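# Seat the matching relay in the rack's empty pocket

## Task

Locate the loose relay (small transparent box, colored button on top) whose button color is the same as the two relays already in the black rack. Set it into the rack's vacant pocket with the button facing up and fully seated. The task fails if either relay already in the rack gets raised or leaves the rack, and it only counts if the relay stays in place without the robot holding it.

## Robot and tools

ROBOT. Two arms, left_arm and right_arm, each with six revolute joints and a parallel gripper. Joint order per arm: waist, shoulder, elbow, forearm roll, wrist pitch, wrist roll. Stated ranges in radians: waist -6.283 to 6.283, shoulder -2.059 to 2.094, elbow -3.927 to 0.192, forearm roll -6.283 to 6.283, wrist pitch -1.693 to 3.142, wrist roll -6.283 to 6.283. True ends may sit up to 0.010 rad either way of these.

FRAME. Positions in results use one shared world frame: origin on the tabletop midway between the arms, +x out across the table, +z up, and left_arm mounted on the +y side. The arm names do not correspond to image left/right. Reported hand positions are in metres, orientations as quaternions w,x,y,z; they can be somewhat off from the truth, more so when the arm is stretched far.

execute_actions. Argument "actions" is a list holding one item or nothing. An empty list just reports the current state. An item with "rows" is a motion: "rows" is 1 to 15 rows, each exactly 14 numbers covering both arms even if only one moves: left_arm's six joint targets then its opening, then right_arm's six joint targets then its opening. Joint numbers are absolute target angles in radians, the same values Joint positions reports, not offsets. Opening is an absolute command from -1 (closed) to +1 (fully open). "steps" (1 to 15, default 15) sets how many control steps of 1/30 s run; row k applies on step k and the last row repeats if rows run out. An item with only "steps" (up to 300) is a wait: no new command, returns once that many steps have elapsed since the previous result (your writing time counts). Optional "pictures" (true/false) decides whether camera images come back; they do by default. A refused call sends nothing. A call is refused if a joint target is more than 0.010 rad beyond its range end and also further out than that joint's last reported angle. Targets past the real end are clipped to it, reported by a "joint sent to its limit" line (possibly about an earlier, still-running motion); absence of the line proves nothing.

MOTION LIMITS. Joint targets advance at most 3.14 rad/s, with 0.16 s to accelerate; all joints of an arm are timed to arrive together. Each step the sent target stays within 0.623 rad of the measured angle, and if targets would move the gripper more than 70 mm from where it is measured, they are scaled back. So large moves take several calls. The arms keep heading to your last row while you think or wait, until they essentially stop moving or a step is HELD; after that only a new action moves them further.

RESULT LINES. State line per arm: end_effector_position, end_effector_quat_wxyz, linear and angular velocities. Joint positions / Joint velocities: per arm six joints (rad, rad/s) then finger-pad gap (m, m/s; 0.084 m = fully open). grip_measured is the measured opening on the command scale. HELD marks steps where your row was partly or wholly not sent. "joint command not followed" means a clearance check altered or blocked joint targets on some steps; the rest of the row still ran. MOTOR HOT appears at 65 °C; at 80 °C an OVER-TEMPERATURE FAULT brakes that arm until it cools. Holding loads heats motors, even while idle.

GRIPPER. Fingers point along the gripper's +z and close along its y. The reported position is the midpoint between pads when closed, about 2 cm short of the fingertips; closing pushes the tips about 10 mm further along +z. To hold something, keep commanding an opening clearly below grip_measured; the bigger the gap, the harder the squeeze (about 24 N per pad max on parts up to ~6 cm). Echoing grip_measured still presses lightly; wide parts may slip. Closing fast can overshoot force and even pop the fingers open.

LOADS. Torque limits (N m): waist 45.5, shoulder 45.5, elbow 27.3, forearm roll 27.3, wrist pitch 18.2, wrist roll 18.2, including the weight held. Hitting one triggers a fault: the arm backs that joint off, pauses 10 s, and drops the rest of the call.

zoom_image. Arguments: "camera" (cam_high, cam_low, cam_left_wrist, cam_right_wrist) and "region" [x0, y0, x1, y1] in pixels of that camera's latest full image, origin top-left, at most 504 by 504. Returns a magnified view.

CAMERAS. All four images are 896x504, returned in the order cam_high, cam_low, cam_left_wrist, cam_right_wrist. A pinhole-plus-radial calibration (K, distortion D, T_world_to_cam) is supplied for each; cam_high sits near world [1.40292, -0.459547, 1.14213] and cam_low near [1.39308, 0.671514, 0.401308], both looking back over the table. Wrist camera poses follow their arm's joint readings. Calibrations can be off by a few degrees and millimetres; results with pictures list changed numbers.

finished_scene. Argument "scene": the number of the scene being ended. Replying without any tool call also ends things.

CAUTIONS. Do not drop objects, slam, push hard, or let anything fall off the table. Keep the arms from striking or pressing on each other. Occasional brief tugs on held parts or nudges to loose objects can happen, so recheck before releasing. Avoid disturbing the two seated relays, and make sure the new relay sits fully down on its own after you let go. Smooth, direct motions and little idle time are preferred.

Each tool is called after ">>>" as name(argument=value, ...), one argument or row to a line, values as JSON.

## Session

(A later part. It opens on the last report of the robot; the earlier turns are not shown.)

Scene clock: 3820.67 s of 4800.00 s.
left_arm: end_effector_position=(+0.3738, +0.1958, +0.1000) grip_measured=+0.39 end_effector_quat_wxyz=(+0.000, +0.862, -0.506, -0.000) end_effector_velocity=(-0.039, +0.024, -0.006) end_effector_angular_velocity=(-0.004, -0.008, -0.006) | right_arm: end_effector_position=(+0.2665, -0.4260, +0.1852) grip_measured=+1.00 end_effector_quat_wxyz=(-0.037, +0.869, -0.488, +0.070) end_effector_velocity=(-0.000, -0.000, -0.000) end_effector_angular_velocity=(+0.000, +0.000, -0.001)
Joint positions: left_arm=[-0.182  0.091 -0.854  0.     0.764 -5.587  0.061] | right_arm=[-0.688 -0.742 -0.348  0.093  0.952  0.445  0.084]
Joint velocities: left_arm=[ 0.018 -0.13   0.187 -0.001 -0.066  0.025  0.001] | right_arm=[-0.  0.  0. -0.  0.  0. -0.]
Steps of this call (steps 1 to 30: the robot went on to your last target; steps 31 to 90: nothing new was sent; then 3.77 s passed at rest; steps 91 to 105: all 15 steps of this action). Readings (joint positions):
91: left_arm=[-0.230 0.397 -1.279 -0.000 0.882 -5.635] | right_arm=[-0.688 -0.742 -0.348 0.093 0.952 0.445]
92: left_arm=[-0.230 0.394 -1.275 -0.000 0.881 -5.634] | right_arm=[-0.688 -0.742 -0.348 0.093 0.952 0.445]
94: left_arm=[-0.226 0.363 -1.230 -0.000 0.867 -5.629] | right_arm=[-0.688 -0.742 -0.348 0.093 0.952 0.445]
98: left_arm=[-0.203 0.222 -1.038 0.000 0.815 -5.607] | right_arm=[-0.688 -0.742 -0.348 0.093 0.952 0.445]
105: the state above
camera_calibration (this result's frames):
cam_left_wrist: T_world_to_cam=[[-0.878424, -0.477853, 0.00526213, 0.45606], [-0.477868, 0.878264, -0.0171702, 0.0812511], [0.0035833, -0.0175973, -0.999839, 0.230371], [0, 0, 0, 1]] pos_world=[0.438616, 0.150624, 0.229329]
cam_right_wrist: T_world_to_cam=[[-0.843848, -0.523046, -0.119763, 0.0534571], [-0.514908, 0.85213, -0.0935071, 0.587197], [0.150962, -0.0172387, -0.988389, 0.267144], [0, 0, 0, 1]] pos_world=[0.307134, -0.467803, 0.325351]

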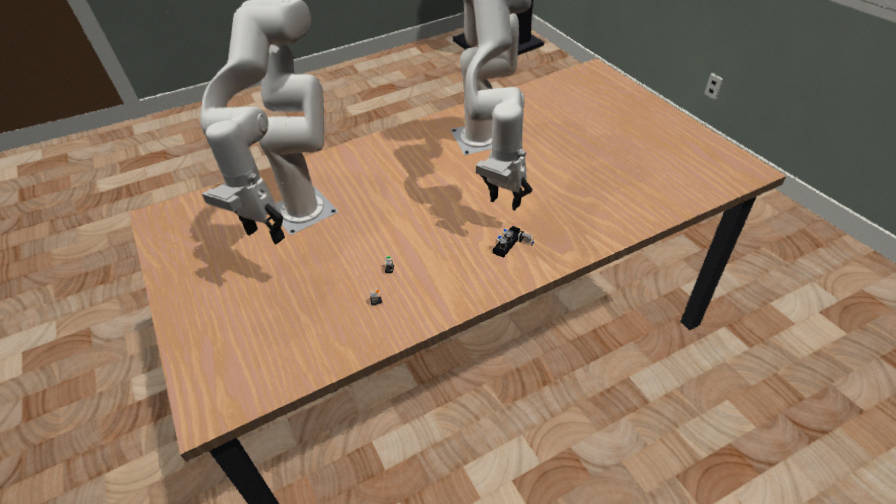

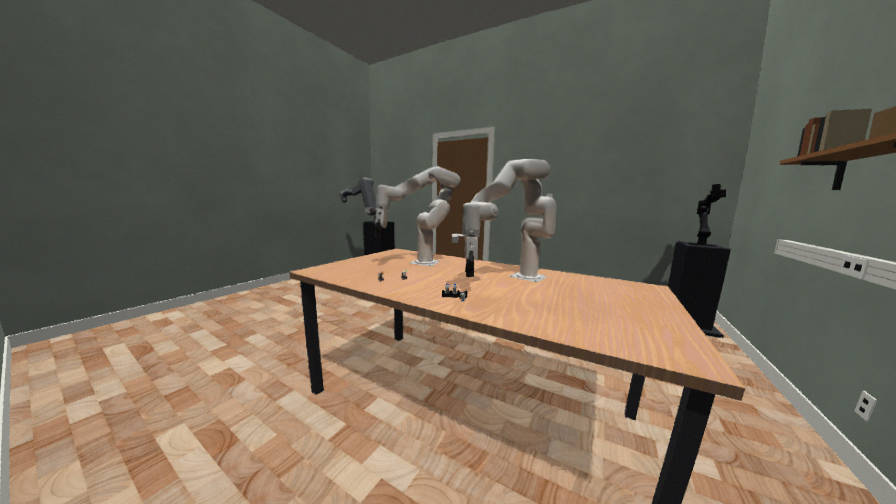

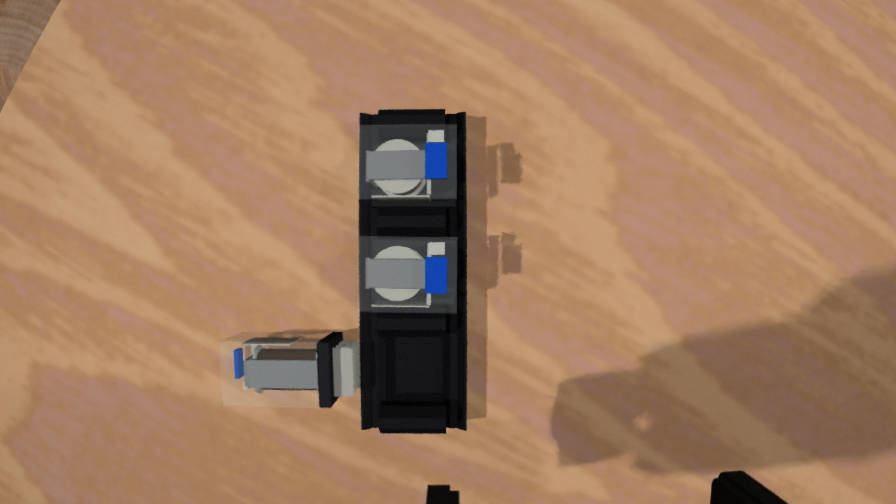

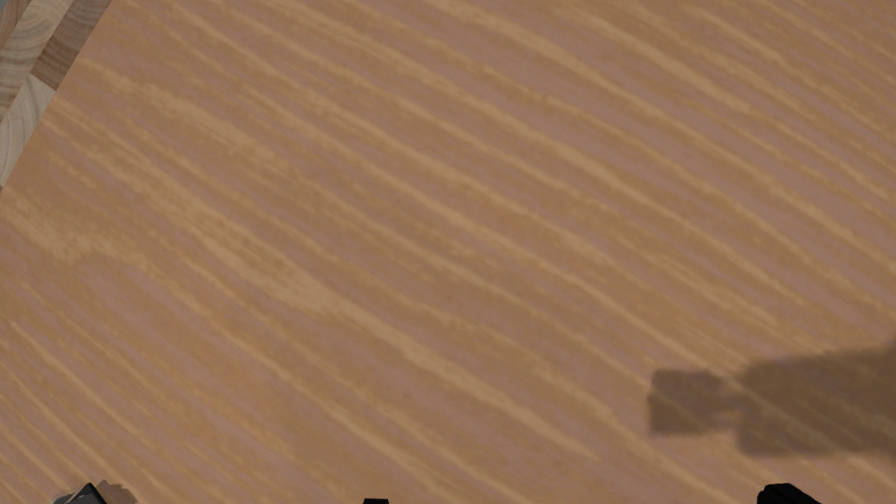

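>>> execute_actions(
  actions=[],
)

Scene clock: 3855.60 s of 4800.00 s.
left_arm: end_effector_position=(+0.3703, +0.1980, +0.0995) grip_measured=+0.39 end_effector_quat_wxyz=(+0.000, +0.862, -0.506, +0.000) end_effector_velocity=(+0.000, -0.000, +0.000) end_effector_angular_velocity=(-0.001, -0.002, -0.001) | right_arm: end_effector_position=(+0.2665, -0.4260, +0.1852) grip_measured=+1.00 end_effector_quat_wxyz=(-0.037, +0.869, -0.488, +0.070) end_effector_velocity=(-0.000, +0.000, -0.000) end_effector_angular_velocity=(+0.001, +0.001, -0.000)
Joint positions: left_arm=[-0.18   0.079 -0.838 -0.     0.758 -5.585  0.061] | right_arm=[-0.688 -0.742 -0.348  0.093  0.952  0.445  0.084]
Joint velocities: left_arm=[-0.001 -0.    -0.    -0.    -0.002  0.001 -0.   ] | right_arm=[ 0.    -0.001  0.001  0.     0.001  0.    -0.   ]
Steps of this call (steps 1 to 30: the robot went on to your last target; steps 31 to 90: nothing new was sent; then 31.93 s passed at rest). Readings (joint positions):
1: left_arm=[-0.182 0.087 -0.849 0.000 0.762 -5.586] | right_arm=[-0.688 -0.742 -0.348 0.093 0.952 0.445]
2: left_arm=[-0.181 0.085 -0.846 -0.000 0.761 -5.586] | right_arm=[-0.688 -0.742 -0.348 0.093 0.952 0.445]
4: left_arm=[-0.181 0.083 -0.842 -0.000 0.759 -5.585] | right_arm=[-0.688 -0.742 -0.348 0.093 0.952 0.445]
8: left_arm=[-0.181 0.081 -0.839 -0.000 0.758 -5.585] | right_arm=[-0.688 -0.742 -0.348 0.093 0.952 0.445]
90: the state above
All arms were judged still, so your last target was given up. Only a new action makes them travel on or press farther. Fingers that are still opening or closing keep moving.
camera_calibration (this result's frames):
cam_left_wrist: T_world_to_cam=[[-0.878555, -0.477616, 0.00492943, 0.454047], [-0.477624, 0.878388, -0.0175795, 0.077598], [0.00406629, -0.0177989, -0.999833, 0.229821], [0, 0, 0, 1]] pos_world=[0.435034, 0.15279, 0.228909]
cam_right_wrist: T_world_to_cam=[[-0.843848, -0.523046, -0.119763, 0.053457], [-0.514908, 0.85213, -0.0935071, 0.587197], [0.150962, -0.0172388, -0.988389, 0.267144], [0, 0, 0, 1]] pos_world=[0.307134, -0.467803, 0.325351]

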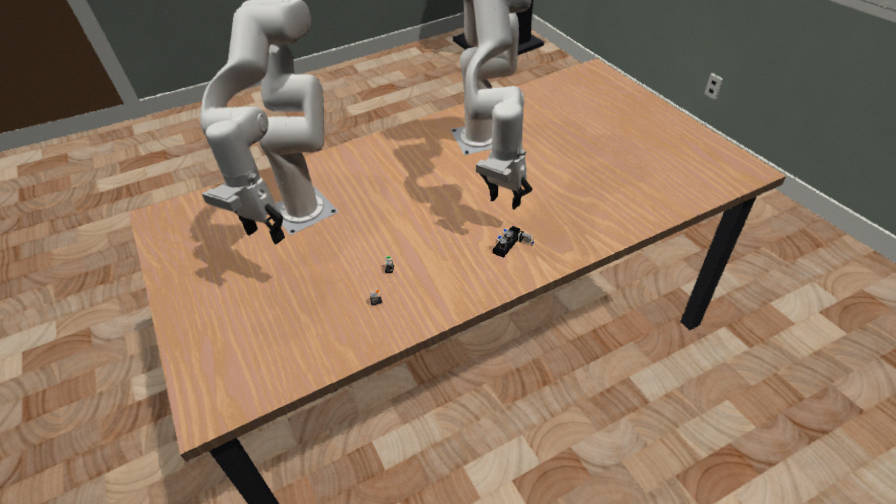

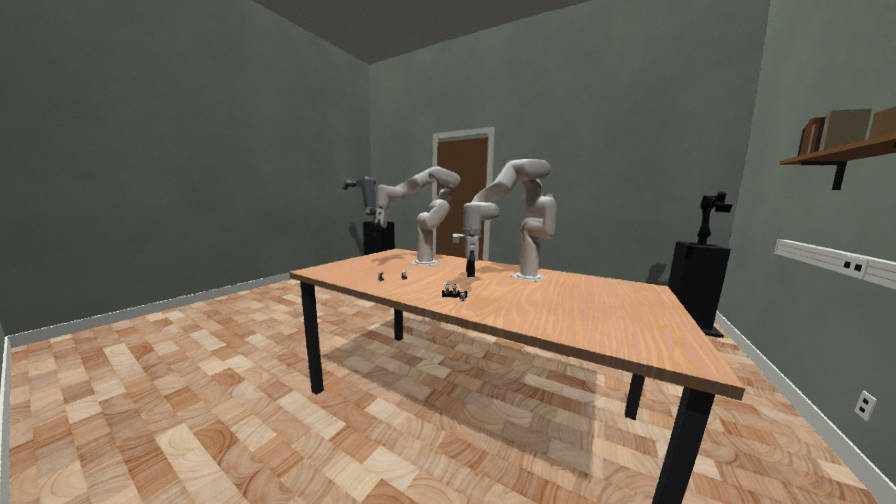

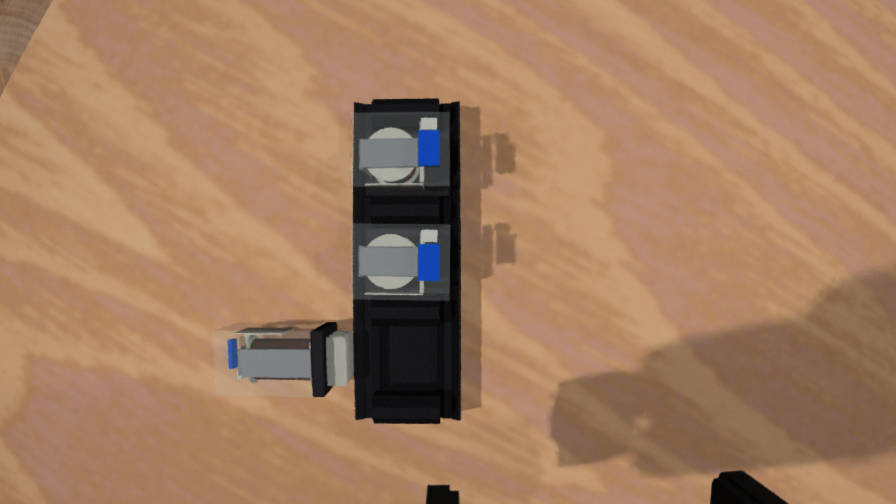

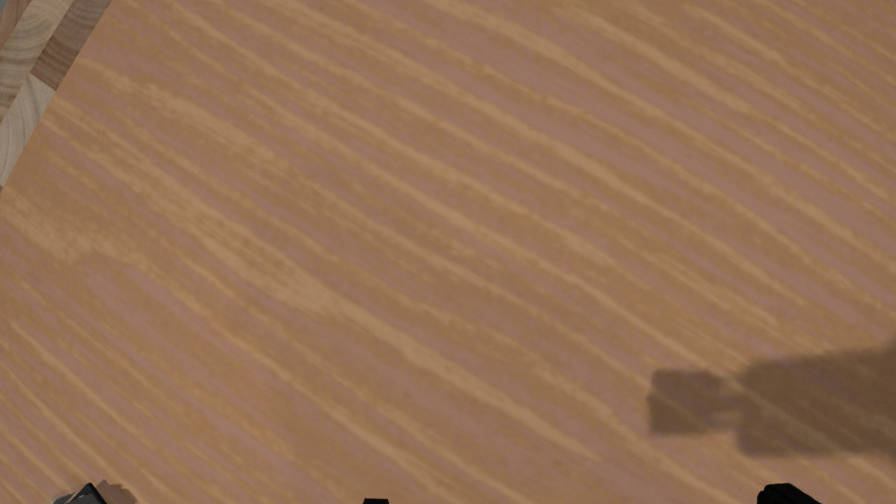

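>>> zoom_image(
  camera="cam_left_wrist",
  region=[200, 290, 400, 430],
)

Region (200, 290, 400, 430) of cam_left_wrist's 896x504 image, scaled by 2.520, with more detail than that image has; it fills the top 353 rows of this view, and the rest is white.

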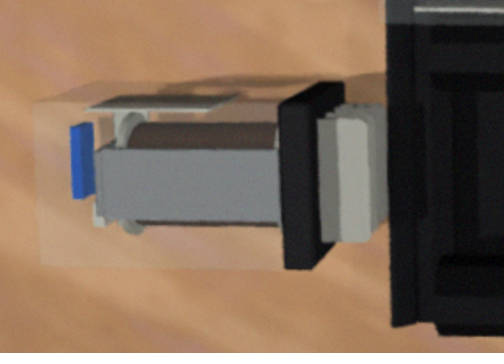

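>>> execute_actions(
  actions=[
    {"rows": [[-0.0806,0.4024,-1.2228,0,0.8204,-0.7614,0.4,-0.688,-0.742,-0.348,0.093,0.952,0.445,1.0]], "steps": 15},
  ],
  pictures=false,
)

>>> execute_actions(
  actions=[
    {"steps": 45},
  ],
)

Scene clock: 3970.47 s of 4800.00 s.
left_arm: end_effector_position=(+0.4673, +0.2128, +0.0817) grip_measured=+0.39 end_effector_quat_wxyz=(-0.000, -0.605, +0.796, +0.001) end_effector_velocity=(+0.095, +0.023, -0.027) end_effector_angular_velocity=(-0.004, -0.001, -2.458) | right_arm: end_effector_position=(+0.2665, -0.4260, +0.1852) grip_measured=+1.00 end_effector_quat_wxyz=(-0.037, +0.869, -0.488, +0.070) end_effector_velocity=(-0.000, -0.000, -0.000) end_effector_angular_velocity=(-0.001, +0.000, +0.001)
Joint positions: left_arm=[-0.089  0.373 -1.186  0.     0.814 -4.713  0.061] | right_arm=[-0.688 -0.742 -0.348  0.093  0.952  0.445  0.084]
Joint velocities: left_arm=[ 0.09   0.298 -0.361  0.     0.06   2.547  0.   ] | right_arm=[-0.001  0.     0.    -0.001 -0.001 -0.001  0.   ]
Steps of this call (steps 1 to 90: nothing new was sent; then 111.37 s passed at rest; steps 91 to 105: all 15 steps of this action). Readings (joint positions):
91: left_arm=[-0.180 0.079 -0.838 -0.000 0.758 -5.584] | right_arm=[-0.688 -0.742 -0.348 0.093 0.952 0.445]
92: left_arm=[-0.180 0.081 -0.840 0.000 0.759 -5.580] | right_arm=[-0.688 -0.742 -0.348 0.093 0.952 0.445]
94: left_arm=[-0.173 0.103 -0.867 0.000 0.764 -5.533] | right_arm=[-0.688 -0.742 -0.348 0.093 0.952 0.445]
98: left_arm=[-0.135 0.226 -1.013 -0.000 0.786 -5.286] | right_arm=[-0.688 -0.742 -0.348 0.093 0.952 0.445]
105: the state above

Scene clock: 3971.97 s of 4800.00 s.
left_arm: end_effector_position=(+0.4770, +0.2150, +0.0795) grip_measured=+0.39 end_effector_quat_wxyz=(+0.000, +0.946, +0.323, +0.000) end_effector_velocity=(+0.001, +0.001, +0.000) end_effector_angular_velocity=(-0.001, -0.002, -1.700) | right_arm: end_effector_position=(+0.2665, -0.4260, +0.1852) grip_measured=+1.00 end_effector_quat_wxyz=(-0.037, +0.869, -0.488, +0.070) end_effector_velocity=(-0.000, +0.000, -0.000) end_effector_angular_velocity=(+0.001, +0.001, +0.001)
Joint positions: left_arm=[-0.081  0.402 -1.223  0.     0.82  -0.922  0.061] | right_arm=[-0.688 -0.742 -0.348  0.093  0.952  0.445  0.084]
Joint velocities: left_arm=[ 0.002  0.    -0.    -0.001 -0.002  1.703 -0.   ] | right_arm=[ 0.     0.002 -0.     0.     0.    -0.001 -0.   ]
Steps of this call (steps 1 to 45: the robot went on to your last target). Readings (joint positions):
1: left_arm=[-0.087 0.382 -1.197 0.000 0.816 -4.628] | right_arm=[-0.688 -0.742 -0.348 0.093 0.952 0.445]
2: left_arm=[-0.085 0.388 -1.204 0.000 0.817 -4.542] | right_arm=[-0.688 -0.742 -0.348 0.093 0.952 0.445]
4: left_arm=[-0.083 0.395 -1.214 0.000 0.819 -4.372] | right_arm=[-0.688 -0.742 -0.348 0.093 0.952 0.445]
8: left_arm=[-0.081 0.400 -1.221 0.000 0.820 -4.031] | right_arm=[-0.688 -0.742 -0.348 0.093 0.952 0.445]
45: the state above
camera_calibration (this result's frames):
cam_left_wrist: T_world_to_cam=[[0.602828, -0.797856, 0.00495263, -0.0817868], [-0.79769, -0.602811, -0.0175946, 0.584347], [0.0170235, 0.00665585, -0.999833, 0.198206], [0, 0, 0, 1]] pos_world=[0.512057, 0.285678, 0.20886]
cam_right_wrist: T_world_to_cam=[[-0.843848, -0.523046, -0.119763, 0.0534569], [-0.514908, 0.85213, -0.093507, 0.587197], [0.150962, -0.0172388, -0.988389, 0.267144], [0, 0, 0, 1]] pos_world=[0.307134, -0.467803, 0.325351]

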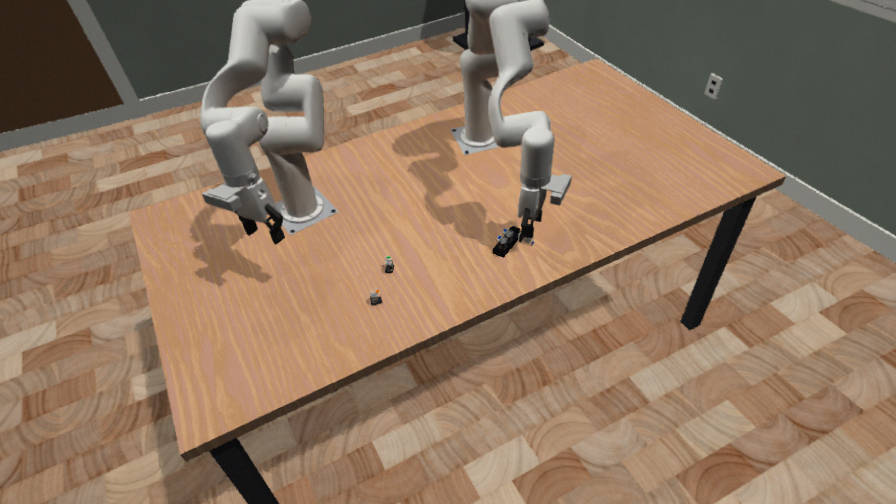

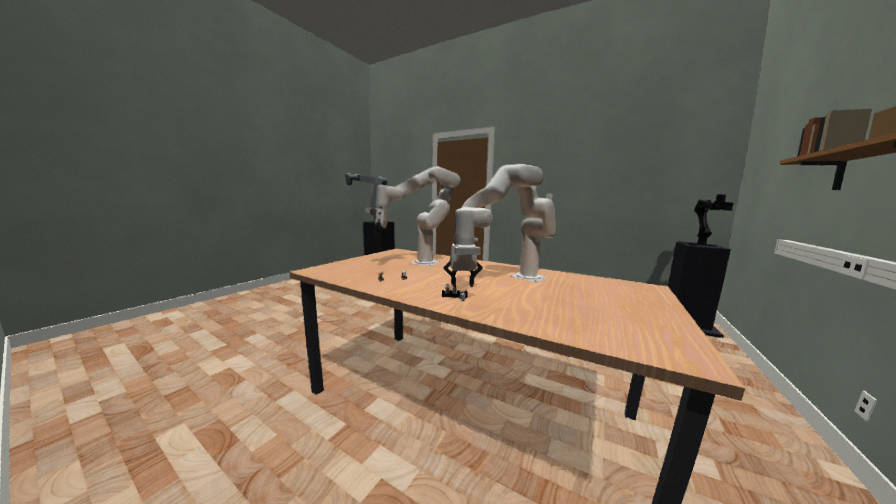

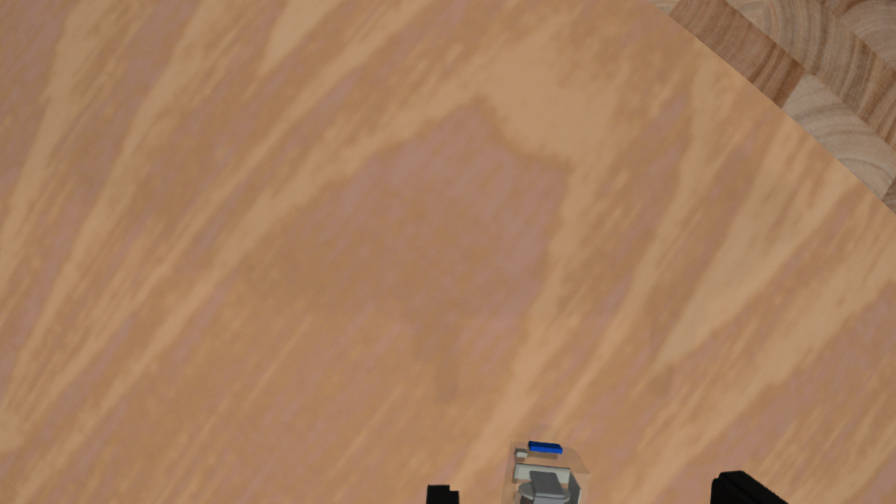

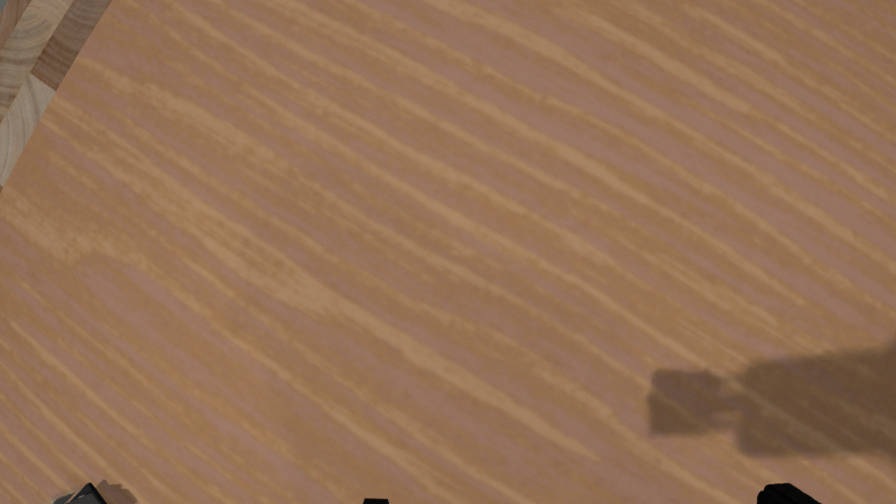

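>>> execute_actions(
  actions=[
    {"rows": [[-0.0806,0.43,-1.219,0,0.789,-0.7614,0.4,-0.688,-0.742,-0.348,0.093,0.952,0.445,1.0],[-0.0806,0.46,-1.213,0,0.753,-0.7614,0.4,-0.688,-0.742,-0.348,0.093,0.952,0.445,1.0],[-0.0806,0.49,-1.207,0,0.717,-0.7614,0.4,-0.688,-0.742,-0.348,0.093,0.952,0.445,1.0],[-0.0806,0.5105,-1.2029,0,0.6925,-0.7614,0.4,-0.688,-0.742,-0.348,0.093,0.952,0.445,1.0]], "steps": 15},
  ],
)

Scene clock: 3988.23 s of 4800.00 s.
left_arm: end_effector_position=(+0.4776, +0.2148, +0.0251) grip_measured=+0.39 end_effector_quat_wxyz=(+0.000, +0.969, +0.246, +0.001) end_effector_velocity=(+0.009, -0.004, +0.001) end_effector_angular_velocity=(-0.008, -0.030, -0.003) | right_arm: end_effector_position=(+0.2665, -0.4260, +0.1852) grip_measured=+1.00 end_effector_quat_wxyz=(-0.037, +0.869, -0.488, +0.070) end_effector_velocity=(+0.000, -0.000, -0.000) end_effector_angular_velocity=(-0.001, +0.000, -0.000)
Joint positions: left_arm=[-0.081  0.508 -1.204 -0.     0.695 -0.761  0.061] | right_arm=[-0.688 -0.742 -0.348  0.093  0.952  0.445  0.084]
Joint velocities: left_arm=[-0.002  0.007 -0.006  0.    -0.032  0.001 -0.   ] | right_arm=[-0.     0.     0.    -0.001 -0.001  0.001  0.   ]
Steps of this call (steps 1 to 30: the robot went on to your last target; steps 31 to 90: nothing new was sent; then 12.77 s passed at rest; steps 91 to 105: all 15 steps of this action). Readings (joint positions):
91: left_arm=[-0.081 0.402 -1.223 -0.000 0.820 -0.761] | right_arm=[-0.688 -0.742 -0.348 0.093 0.952 0.445]
92: left_arm=[-0.081 0.404 -1.223 -0.000 0.817 -0.761] | right_arm=[-0.688 -0.742 -0.348 0.093 0.952 0.445]
94: left_arm=[-0.081 0.419 -1.222 -0.000 0.796 -0.761] | right_arm=[-0.688 -0.742 -0.348 0.093 0.952 0.445]
98: left_arm=[-0.081 0.483 -1.206 0.000 0.728 -0.761] | right_arm=[-0.688 -0.742 -0.348 0.093 0.952 0.445]
105: the state above
camera_calibration (this result's frames):
cam_left_wrist: T_world_to_cam=[[0.467912, -0.883755, 0.00602489, 0.000848611], [-0.883563, -0.467938, -0.0187406, 0.595855], [0.0193814, 0.00344557, -0.999806, 0.143447], [0, 0, 0, 1]] pos_world=[0.523298, 0.279079, 0.154581]
cam_right_wrist: T_world_to_cam=[[-0.843848, -0.523046, -0.119763, 0.0534571], [-0.514908, 0.85213, -0.093507, 0.587197], [0.150962, -0.0172388, -0.988389, 0.267144], [0, 0, 0, 1]] pos_world=[0.307134, -0.467803, 0.325351]

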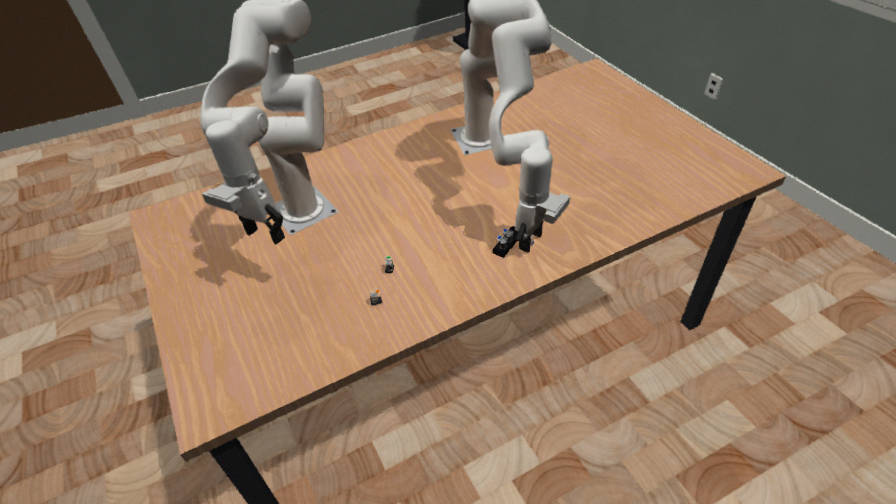

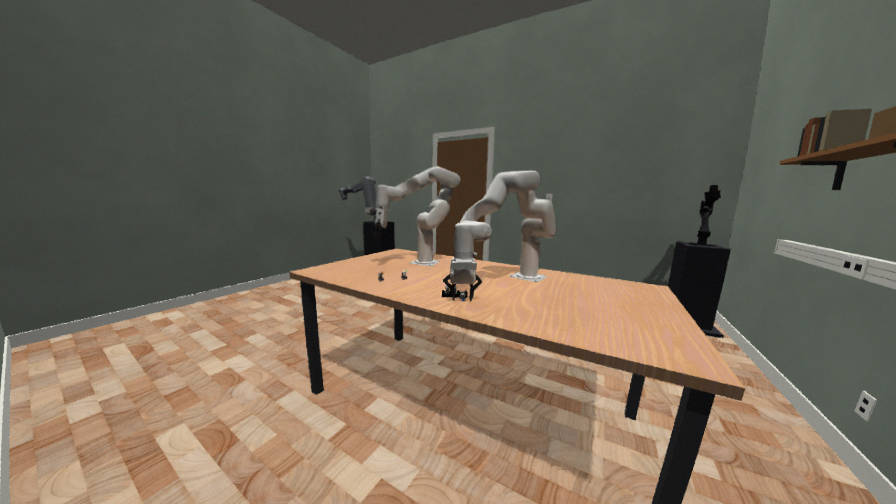

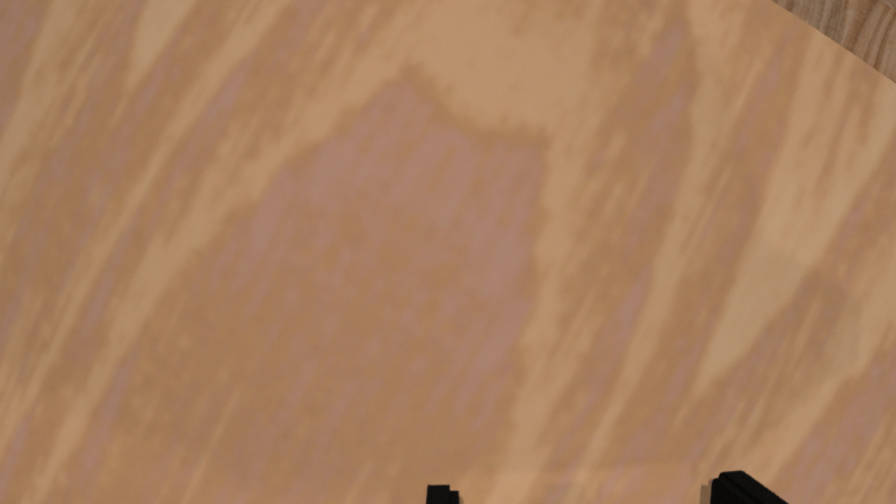

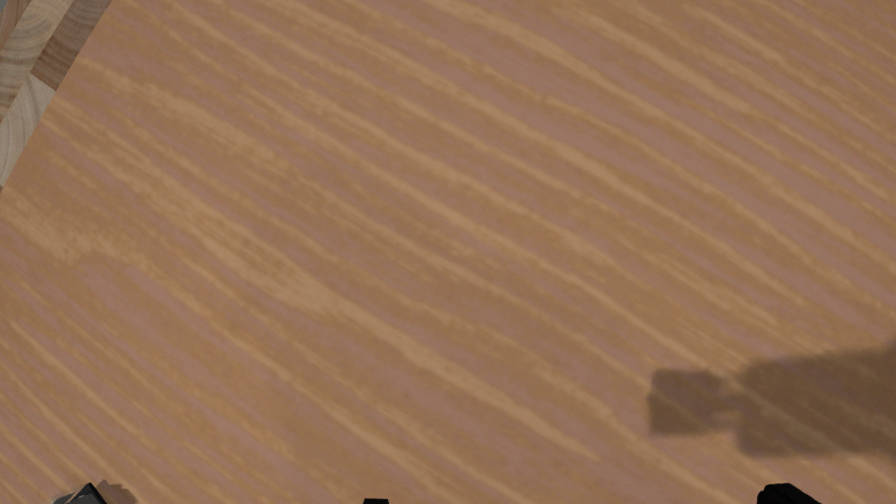

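Close with a ramp.

>>> execute_actions(
  actions="[{\"rows\": [[-0.0806,0.5105,-1.2029,0,0.6925,-0.7614,0.25,-0.688,-0.742,-0.348,0.093,0.952,0.445,1.0],[-0.0806,0.5105,-1.2029,0,0.6925,-0.7614,0.1,-0.688,-0.742,-0.348,0.093,0.952,0.445,1.0],[-0.0806,0.5105,-1.2029,0,0.6925,-0.7614,-0.05,-0.688,-0.742,-0.348,0.093,0.952,0.445,1.0],[-0.0806,0.5105,-1.2029,0,0.6925,-0.7614,-0.2,-0.688,-0.742,-0.348,0.093,0.952,0.445,1.0],[-0.0806,0.5105,-1.2029,0,0.6925,-0.7614,-0.3,-0.688,-0.742,-0.348,0.093,0.952,0.445,1.0],[-0.0806,0.5105,-1.2029,0,0.6925,-0.7614,-0.4,-0.688,-0.742,-0.348,0.093,0.952,0.445,1.0],[-0.0806,0.5105,-1.2029,0,0.6925,-0.7614,-0.5,-0.688,-0.742,-0.sa,0.093,0.952,0.445,1.0]], \"steps\": 15}]",
  pictures=false,
)


>>> execute_actions(
  actions=[
    {"rows": [[-0.0806,0.5105,-1.2029,0,0.6925,-0.7614,0.25,-0.688,-0.742,-0.348,0.093,0.952,0.445,1.0],[-0.0806,0.5105,-1.2029,0,0.6925,-0.7614,0.1,-0.688,-0.742,-0.348,0.093,0.952,0.445,1.0],[-0.0806,0.5105,-1.2029,0,0.6925,-0.7614,-0.05,-0.688,-0.742,-0.348,0.093,0.952,0.445,1.0],[-0.0806,0.5105,-1.2029,0,0.6925,-0.7614,-0.2,-0.688,-0.742,-0.348,0.093,0.952,0.445,1.0],[-0.0806,0.5105,-1.2029,0,0.6925,-0.7614,-0.3,-0.688,-0.742,-0.348,0.093,0.952,0.445,1.0],[-0.0806,0.5105,-1.2029,0,0.6925,-0.7614,-0.4,-0.688,-0.742,-0.348,0.093,0.952,0.445,1.0],[-0.0806,0.5105,-1.2029,0,0.6925,-0.7614,-0.5,-0.688,-0.742,-0.348,0.093,0.952,0.445,1.0],[-0.0806,0.5105,-1.2029,0,0.6925,-0.7614,-0.6,-0.688,-0.742,-0.348,0.093,0.952,0.445,1.0],[-0.0806,0.5105,-1.2029,0,0.6925,-0.7614,-0.8,-0.688,-0.742,-0.348,0.093,0.952,0.445,1.0]], "steps": 15},
  ],
  pictures=false,
)

Scene clock: 4017.53 s of 4800.00 s.
left_arm: end_effector_position=(+0.4770, +0.2150, +0.0234) grip_measured=-0.53 end_effector_quat_wxyz=(-0.000, +0.969, +0.246, -0.000) end_effector_velocity=(-0.000, +0.000, +0.000) end_effector_angular_velocity=(+0.000, +0.001, +0.001) | right_arm: end_effector_position=(+0.2665, -0.4260, +0.1852) grip_measured=+1.00 end_effector_quat_wxyz=(-0.037, +0.869, -0.488, +0.070) end_effector_velocity=(+0.000, -0.000, +0.000) end_effector_angular_velocity=(-0.001, -0.001, -0.000)
Joint positions: left_arm=[-0.081  0.51  -1.203 -0.     0.692 -0.761  0.021] | right_arm=[-0.688 -0.742 -0.348  0.093  0.952  0.445  0.084]
Joint velocities: left_arm=[ 0.    -0.     0.    -0.     0.001 -0.001  0.   ] | right_arm=[ 0.     0.    -0.001 -0.    -0.     0.001 -0.   ]
Steps of this call (steps 1 to 15: the robot went on to your last target; steps 16 to 90: nothing new was sent; then 25.80 s passed at rest; steps 91 to 105: all 15 steps of this action). Readings (joint positions):
91: left_arm=[-0.081 0.510 -1.203 -0.000 0.692 -0.761] | right_arm=[-0.688 -0.742 -0.348 0.093 0.952 0.445]
92: left_arm=[-0.081 0.510 -1.203 0.000 0.692 -0.761] | right_arm=[-0.688 -0.742 -0.348 0.093 0.952 0.445]
94: left_arm=[-0.081 0.510 -1.203 -0.000 0.692 -0.761] | right_arm=[-0.688 -0.742 -0.348 0.093 0.952 0.445]
98: left_arm=[-0.081 0.511 -1.203 0.000 0.693 -0.761] | right_arm=[-0.688 -0.742 -0.348 0.093 0.952 0.445]
105: the state above

>>> execute_actions(
  actions=[
    {"rows": [[-0.0806,0.49,-1.207,0,0.717,-0.7614,-0.8,-0.688,-0.742,-0.348,0.093,0.952,0.445,1.0],[-0.0806,0.46,-1.213,0,0.753,-0.7614,-0.8,-0.688,-0.742,-0.348,0.093,0.952,0.445,1.0],[-0.0806,0.43,-1.219,0,0.789,-0.7614,-0.8,-0.688,-0.742,-0.348,0.093,0.952,0.445,1.0],[-0.0806,0.4024,-1.2228,0,0.8204,-0.7614,-0.8,-0.688,-0.742,-0.348,0.093,0.952,0.445,1.0]], "steps": 12},
  ],
  pictures=false,
)

>>> execute_actions(
  actions=[
    {"rows": [[0.333,-0.2238,-0.8199,0,1.0437,-3.1416,-0.8,-0.688,-0.742,-0.348,0.093,0.952,0.445,1.0]], "steps": 15},
  ],
  pictures=false,
)

>>> execute_actions(
  actions=[
    {"steps": 25},
  ],
  pictures=false,
)

Scene clock: 4033.53 s of 4800.00 s.
left_arm: end_effector_position=(+0.4789, +0.2145, +0.0785) grip_measured=-0.53 end_effector_quat_wxyz=(+0.002, +0.969, +0.246, +0.003) end_effector_velocity=(-0.034, +0.008, -0.001) end_effector_angular_velocity=(+0.028, +0.102, -0.001) | right_arm: end_effector_position=(+0.2665, -0.4260, +0.1852) grip_measured=+1.00 end_effector_quat_wxyz=(-0.037, +0.869, -0.488, +0.070) end_effector_velocity=(-0.000, +0.000, -0.000) end_effector_angular_velocity=(+0.001, +0.001, +0.000)
Joint positions: left_arm=[-0.081  0.406 -1.224 -0.     0.811 -0.761  0.021] | right_arm=[-0.688 -0.742 -0.348  0.093  0.952  0.445  0.084]
Joint velocities: left_arm=[-0.002 -0.037  0.032  0.001  0.11  -0.001 -0.   ] | right_arm=[-0.     0.001  0.     0.     0.    -0.     0.   ]
Steps of this call (steps 1 to 15: the robot went on to your last target; steps 16 to 90: nothing new was sent; then 12.60 s passed at rest; steps 91 to 102: all 12 steps of this action). Readings (joint positions):
91: left_arm=[-0.081 0.510 -1.203 0.000 0.693 -0.761] | right_arm=[-0.688 -0.742 -0.348 0.093 0.952 0.445]
92: left_arm=[-0.081 0.509 -1.203 0.000 0.695 -0.761] | right_arm=[-0.688 -0.742 -0.348 0.093 0.952 0.445]
94: left_arm=[-0.081 0.496 -1.204 0.000 0.714 -0.761] | right_arm=[-0.688 -0.742 -0.348 0.093 0.952 0.445]
98: left_arm=[-0.081 0.432 -1.219 -0.000 0.782 -0.761] | right_arm=[-0.688 -0.742 -0.348 0.093 0.952 0.445]
102: the state above

Scene clock: 4034.03 s of 4800.00 s.
left_arm: end_effector_position=(+0.4286, +0.3322, +0.1532) grip_measured=-0.53 end_effector_quat_wxyz=(-0.000, +0.849, +0.528, -0.000) end_effector_velocity=(-0.157, +0.242, +0.147) end_effector_angular_velocity=(+0.000, -0.009, +1.768) | right_arm: end_effector_position=(+0.2665, -0.4260, +0.1852) grip_measured=+1.00 end_effector_quat_wxyz=(-0.037, +0.869, -0.488, +0.070) end_effector_velocity=(-0.000, +0.000, -0.000) end_effector_angular_velocity=(+0.001, +0.000, -0.000)
Joint positions: left_arm=[ 0.133  0.081 -1.014  0.     0.934 -1.162  0.021] | right_arm=[-0.688 -0.742 -0.348  0.093  0.952  0.445  0.084]
Joint velocities: left_arm=[ 0.494 -0.754  0.477 -0.     0.269 -1.274  0.   ] | right_arm=[-0.    -0.     0.001  0.001  0.    -0.001  0.   ]
Steps of this call (steps 1 to 15: all 15 steps of this action). Readings (joint positions):
1: left_arm=[-0.081 0.405 -1.223 -0.000 0.815 -0.762] | right_arm=[-0.688 -0.742 -0.348 0.093 0.952 0.445]
2: left_arm=[-0.079 0.402 -1.219 -0.000 0.818 -0.766] | right_arm=[-0.688 -0.742 -0.348 0.093 0.952 0.445]
4: left_arm=[-0.056 0.367 -1.190 -0.000 0.834 -0.806] | right_arm=[-0.688 -0.742 -0.348 0.093 0.952 0.445]
8: left_arm=[0.018 0.256 -1.127 0.000 0.870 -0.916] | right_arm=[-0.688 -0.742 -0.348 0.093 0.952 0.445]
15: the state above

Scene clock: 4034.87 s of 4800.00 s.
left_arm: end_effector_position=(+0.3512, +0.4152, +0.1992) grip_measured=-0.53 end_effector_quat_wxyz=(-0.000, -0.011, +1.000, -0.000) end_effector_velocity=(-0.001, +0.001, +0.001) end_effector_angular_velocity=(+0.001, -0.002, +1.479) | right_arm: end_effector_position=(+0.2665, -0.4260, +0.1852) grip_measured=+1.00 end_effector_quat_wxyz=(-0.037, +0.869, -0.488, +0.070) end_effector_velocity=(+0.000, -0.000, -0.000) end_effector_angular_velocity=(-0.000, +0.000, -0.002)
Joint positions: left_arm=[ 0.332 -0.223 -0.82  -0.     1.044 -3.013  0.021] | right_arm=[-0.688 -0.742 -0.348  0.093  0.952  0.445  0.084]
Joint velocities: left_arm=[ 0.003 -0.006  0.002  0.     0.002 -1.476  0.   ] | right_arm=[ 0.     0.    -0.    -0.    -0.     0.002  0.   ]
Steps of this call (steps 1 to 25: the robot went on to your last target). Readings (joint positions):
1: left_arm=[0.150 0.056 -0.998 0.000 0.943 -1.206] | right_arm=[-0.688 -0.742 -0.348 0.093 0.952 0.445]
2: left_arm=[0.166 0.031 -0.982 0.000 0.952 -1.254] | right_arm=[-0.688 -0.742 -0.348 0.093 0.952 0.445]
4: left_arm=[0.199 -0.019 -0.951 0.000 0.970 -1.359] | right_arm=[-0.688 -0.742 -0.348 0.093 0.952 0.445]
8: left_arm=[0.261 -0.114 -0.890 0.000 1.004 -1.631] | right_arm=[-0.688 -0.742 -0.348 0.093 0.952 0.445]
25: the state above

Now rotate to horizontal (W2).

>>> execute_actions(
  actions=[
    {"rows": [[0.333,0.9793,-1.8698,0,2.4612,-3.1416,-0.8,-0.688,-0.742,-0.348,0.093,0.952,0.445,1.0]], "steps": 15},
  ],
  pictures=false,
)

>>> execute_actions(
  actions=[
    {"steps": 25},
  ],
  pictures=false,
)

Scene clock: 4041.83 s of 4800.00 s.
left_arm: end_effector_position=(+0.3407, +0.4138, +0.1291) grip_measured=-0.53 end_effector_quat_wxyz=(-0.461, -0.066, +0.884, -0.035) end_effector_velocity=(-0.330, -0.050, -0.133) end_effector_angular_velocity=(-0.434, +2.876, -0.000) | right_arm: end_effector_position=(+0.2665, -0.4260, +0.1852) grip_measured=+1.00 end_effector_quat_wxyz=(-0.037, +0.869, -0.488, +0.070) end_effector_velocity=(-0.000, +0.000, -0.000) end_effector_angular_velocity=(+0.000, -0.000, +0.000)
Joint positions: left_arm=[ 0.333  0.686 -1.691 -0.     1.967 -3.142  0.021] | right_arm=[-0.688 -0.742 -0.348  0.093  0.952  0.445  0.084]
Joint velocities: left_arm=[-0.     1.817 -1.199  0.001  2.291 -0.001 -0.   ] | right_arm=[ 0.    -0.001  0.001  0.001  0.    -0.001 -0.   ]
Steps of this call (steps 1 to 30: the robot went on to your last target; steps 31 to 90: nothing new was sent; then 3.47 s passed at rest; steps 91 to 105: all 15 steps of this action). Readings (joint positions):
91: left_arm=[0.333 -0.224 -0.820 0.000 1.044 -3.142] | right_arm=[-0.688 -0.742 -0.348 0.093 0.952 0.445]
92: left_arm=[0.333 -0.221 -0.824 0.000 1.048 -3.142] | right_arm=[-0.688 -0.742 -0.348 0.093 0.952 0.445]
94: left_arm=[0.333 -0.178 -0.870 0.000 1.096 -3.142] | right_arm=[-0.688 -0.742 -0.348 0.093 0.952 0.445]
98: left_arm=[0.333 0.113 -1.166 -0.000 1.386 -3.142] | right_arm=[-0.688 -0.742 -0.348 0.093 0.952 0.445]
105: the state above

Scene clock: 4042.67 s of 4800.00 s.
left_arm: end_effector_position=(+0.2815, +0.4049, +0.1502) grip_measured=-0.53 end_effector_quat_wxyz=(+0.705, +0.053, -0.705, +0.053) end_effector_velocity=(-0.001, +0.000, -0.001) end_effector_angular_velocity=(-0.001, +0.006, +0.000) | right_arm: end_effector_position=(+0.2665, -0.4260, +0.1852) grip_measured=+1.00 end_effector_quat_wxyz=(-0.037, +0.869, -0.488, +0.070) end_effector_velocity=(+0.000, -0.000, +0.000) end_effector_angular_velocity=(-0.001, -0.001, +0.001)
Joint positions: left_arm=[ 0.333  0.979 -1.87  -0.     2.461 -3.142  0.021] | right_arm=[-0.688 -0.742 -0.348  0.093  0.952  0.445  0.084]
Joint velocities: left_arm=[0.001 0.003 0.    0.    0.002 0.    0.   ] | right_arm=[ 0.     0.001 -0.001 -0.001 -0.001 -0.001 -0.   ]
Steps of this call (steps 1 to 25: the robot went on to your last target). Readings (joint positions):
1: left_arm=[0.333 0.743 -1.727 -0.000 2.045 -3.142] | right_arm=[-0.688 -0.742 -0.348 0.093 0.952 0.445]
2: left_arm=[0.333 0.796 -1.757 0.000 2.123 -3.142] | right_arm=[-0.688 -0.742 -0.348 0.093 0.952 0.445]
4: left_arm=[0.333 0.880 -1.804 0.000 2.265 -3.142] | right_arm=[-0.688 -0.742 -0.348 0.093 0.952 0.445]
8: left_arm=[0.333 0.961 -1.855 0.000 2.422 -3.142] | right_arm=[-0.688 -0.742 -0.348 0.093 0.952 0.445]
25: the state above

>>> execute_actions(
  actions=[
    {"rows": [[0.333,1.046,-1.898,0,2.423,-3.1416,-0.8,-0.688,-0.742,-0.348,0.093,0.952,0.445,1.0],[0.333,1.046,-1.898,0,2.423,-3.1416,-0.8,-0.688,-0.742,-0.348,0.093,0.952,0.445,1.0],[0.333,1.1125,-1.9264,0,2.3847,-3.1416,-0.8,-0.688,-0.742,-0.348,0.093,0.952,0.445,1.0],[0.333,1.1125,-1.9264,0,2.3847,-3.1416,-0.8,-0.688,-0.742,-0.348,0.093,0.952,0.445,1.0],[0.333,1.164,-1.96,0,2.367,-3.1416,-0.8,-0.688,-0.742,-0.348,0.093,0.952,0.445,1.0],[0.333,1.164,-1.96,0,2.367,-3.1416,-0.8,-0.688,-0.742,-0.348,0.093,0.952,0.445,1.0],[0.333,1.2164,-1.9945,0,2.3489,-3.1416,-0.8,-0.688,-0.742,-0.348,0.093,0.952,0.445,1.0]], "steps": 15},
  ],
)

Scene clock: 4058.07 s of 4800.00 s.
left_arm: end_effector_position=(+0.2808, +0.4048, +0.0531) grip_measured=-0.53 end_effector_quat_wxyz=(+0.706, +0.053, -0.704, +0.053) end_effector_velocity=(+0.015, +0.002, -0.028) end_effector_angular_velocity=(+0.012, -0.074, +0.000) | right_arm: end_effector_position=(+0.2665, -0.4260, +0.1852) grip_measured=+1.00 end_effector_quat_wxyz=(-0.037, +0.869, -0.488, +0.070) end_effector_velocity=(+0.000, -0.000, -0.000) end_effector_angular_velocity=(+0.000, +0.000, -0.000)
Joint positions: left_arm=[ 0.333  1.209 -1.987  0.     2.353 -3.142  0.021] | right_arm=[-0.688 -0.742 -0.348  0.093  0.952  0.445  0.084]
Joint velocities: left_arm=[-0.     0.069 -0.104 -0.    -0.04  -0.001 -0.   ] | right_arm=[ 0.     0.002 -0.001  0.    -0.001  0.001  0.   ]
Steps of this call (steps 1 to 15: the robot went on to your last target; steps 16 to 90: nothing new was sent; then 11.90 s passed at rest; steps 91 to 105: all 15 steps of this action). Readings (joint positions):
91: left_arm=[0.333 0.979 -1.870 0.000 2.461 -3.142] | right_arm=[-0.688 -0.742 -0.348 0.093 0.952 0.445]
92: left_arm=[0.333 0.982 -1.872 -0.000 2.459 -3.142] | right_arm=[-0.688 -0.742 -0.348 0.093 0.952 0.445]
94: left_arm=[0.333 1.005 -1.885 -0.000 2.445 -3.142] | right_arm=[-0.688 -0.742 -0.348 0.093 0.952 0.445]
98: left_arm=[0.333 1.101 -1.925 0.000 2.397 -3.142] | right_arm=[-0.688 -0.742 -0.348 0.093 0.952 0.445]
105: the state above
camera_calibration (this result's frames):
cam_left_wrist: T_world_to_cam=[[-0.144735, 0.989409, -0.0110161, -0.324663], [-0.0195375, -0.0139888, -0.999711, 0.137136], [-0.989278, -0.144478, 0.0213552, 0.463406], [0, 0, 0, 1]] pos_world=[0.414127, 0.390095, 0.123624]
cam_right_wrist: T_world_to_cam=[[-0.843848, -0.523046, -0.119763, 0.053457], [-0.514908, 0.85213, -0.093507, 0.587197], [0.150962, -0.0172387, -0.988389, 0.267144], [0, 0, 0, 1]] pos_world=[0.307134, -0.467803, 0.325351]

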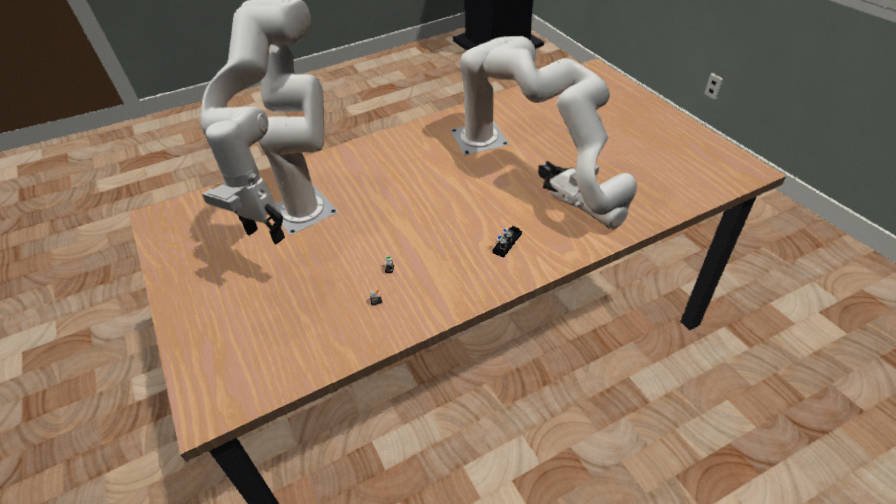

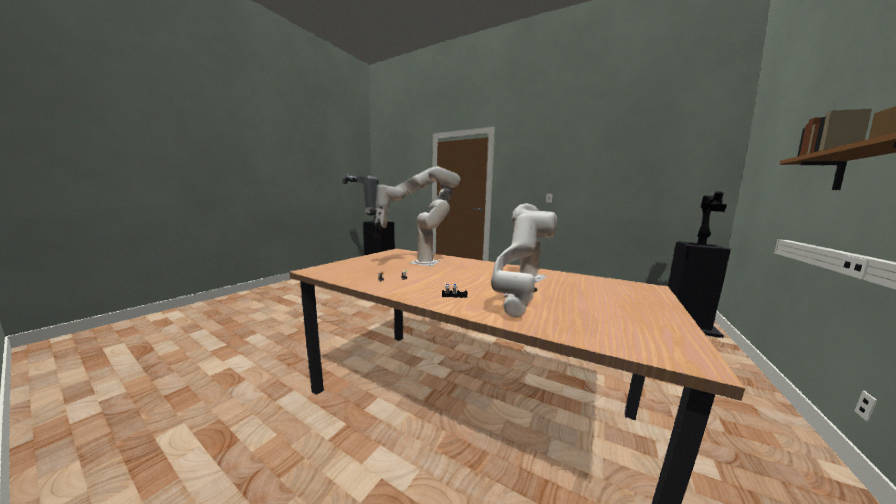

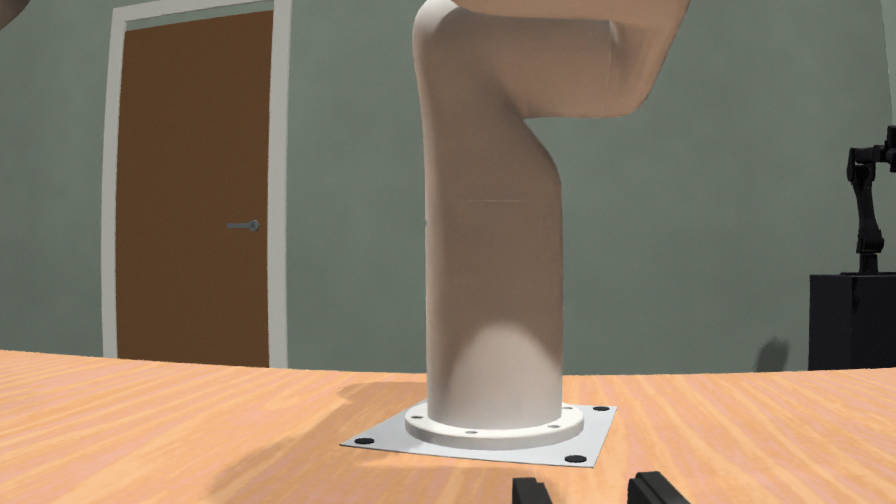

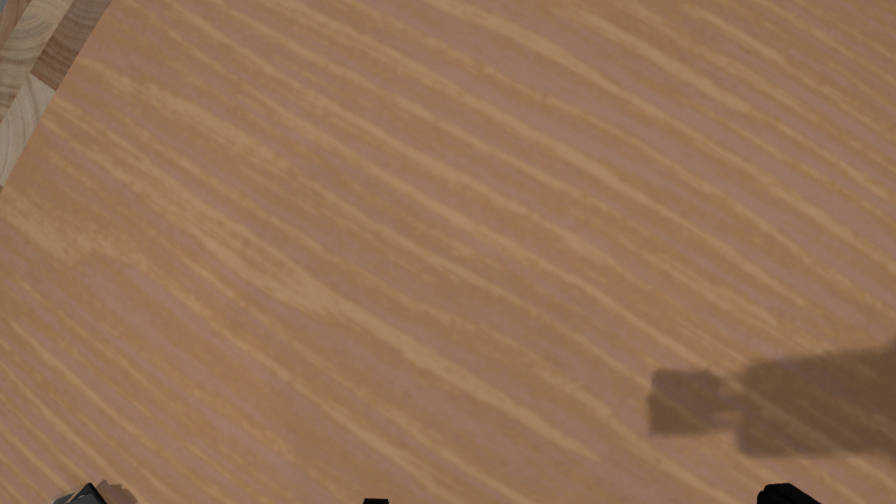

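>>> execute_actions(
  actions=[
    {"rows": [[0.333,1.2184,-1.9960,0,2.3484,-3.1416,-0.8,-0.688,-0.742,-0.348,0.093,0.952,0.445,1.0],[0.333,1.2203,-1.9975,0,2.3480,-3.1416,-0.8,-0.688,-0.742,-0.348,0.093,0.952,0.445,1.0],[0.333,1.2223,-1.9989,0,2.3475,-3.1416,-0.8,-0.688,-0.742,-0.348,0.093,0.952,0.445,1.0],[0.333,1.2242,-2.0004,0,2.3471,-3.1416,-0.8,-0.688,-0.742,-0.348,0.093,0.952,0.445,1.0],[0.333,1.2262,-2.0019,0,2.3466,-3.1416,-0.8,-0.688,-0.742,-0.348,0.093,0.952,0.445,1.0],[0.333,1.2282,-2.0034,0,2.3461,-3.1416,-0.8,-0.688,-0.742,-0.348,0.093,0.952,0.445,1.0],[0.333,1.2301,-2.0049,0,2.3457,-3.1416,-0.8,-0.688,-0.742,-0.348,0.093,0.952,0.445,1.0],[0.333,1.2321,-2.0063,0,2.3452,-3.1416,-0.8,-0.688,-0.742,-0.348,0.093,0.952,0.445,1.0],[0.333,1.2340,-2.0078,0,2.3448,-3.1416,-0.8,-0.688,-0.742,-0.348,0.093,0.952,0.445,1.0],[0.333,1.2360,-2.0093,0,2.3443,-3.1416,-0.8,-0.688,-0.742,-0.348,0.093,0.952,0.445,1.0],[0.333,1.2380,-2.0108,0,2.3438,-3.1416,-0.8,-0.688,-0.742,-0.348,0.093,0.952,0.445,1.0],[0.333,1.2399,-2.0123,0,2.3434,-3.1416,-0.8,-0.688,-0.742,-0.348,0.093,0.952,0.445,1.0],[0.333,1.2419,-2.0137,0,2.3429,-3.1416,-0.8,-0.688,-0.742,-0.348,0.093,0.952,0.445,1.0],[0.333,1.2438,-2.0152,0,2.3425,-3.1416,-0.8,-0.688,-0.742,-0.348,0.093,0.952,0.445,1.0],[0.333,1.2444,-2.0157,0,2.3422,-3.1416,-0.8,-0.688,-0.742,-0.348,0.093,0.952,0.445,1.0]], "steps": 15},
  ],
  pictures=false,
)

Scene clock: 4080.07 s of 4800.00 s.
left_arm: end_effector_position=(+0.2814, +0.4049, +0.0426) grip_measured=-0.53 end_effector_quat_wxyz=(+0.705, +0.053, -0.705, +0.053) end_effector_velocity=(-0.000, +0.000, -0.020) end_effector_angular_velocity=(-0.002, +0.002, +0.001) | right_arm: end_effector_position=(+0.2665, -0.4260, +0.1852) grip_measured=+1.00 end_effector_quat_wxyz=(-0.037, +0.869, -0.488, +0.070) end_effector_velocity=(-0.000, -0.000, -0.000) end_effector_angular_velocity=(-0.001, +0.001, -0.000)
Joint positions: left_arm=[ 0.333  1.237 -2.01   0.     2.344 -3.142  0.021] | right_arm=[-0.688 -0.742 -0.348  0.093  0.952  0.445  0.084]
Joint velocities: left_arm=[ 0.001  0.057 -0.043  0.    -0.012  0.002 -0.   ] | right_arm=[-0.     0.     0.    -0.002 -0.     0.001  0.   ]
Steps of this call (steps 1 to 15: the robot went on to your last target; steps 16 to 90: nothing new was sent; then 18.50 s passed at rest; steps 91 to 105: all 15 steps of this action). Readings (joint positions):
91: left_arm=[0.333 1.216 -1.995 0.000 2.349 -3.142] | right_arm=[-0.688 -0.742 -0.348 0.093 0.952 0.445]
92: left_arm=[0.333 1.217 -1.995 -0.000 2.349 -3.142] | right_arm=[-0.688 -0.742 -0.348 0.093 0.952 0.445]
94: left_arm=[0.333 1.218 -1.996 -0.000 2.349 -3.142] | right_arm=[-0.688 -0.742 -0.348 0.093 0.952 0.445]
98: left_arm=[0.333 1.224 -2.000 0.000 2.347 -3.142] | right_arm=[-0.688 -0.742 -0.348 0.093 0.952 0.445]
105: the state above


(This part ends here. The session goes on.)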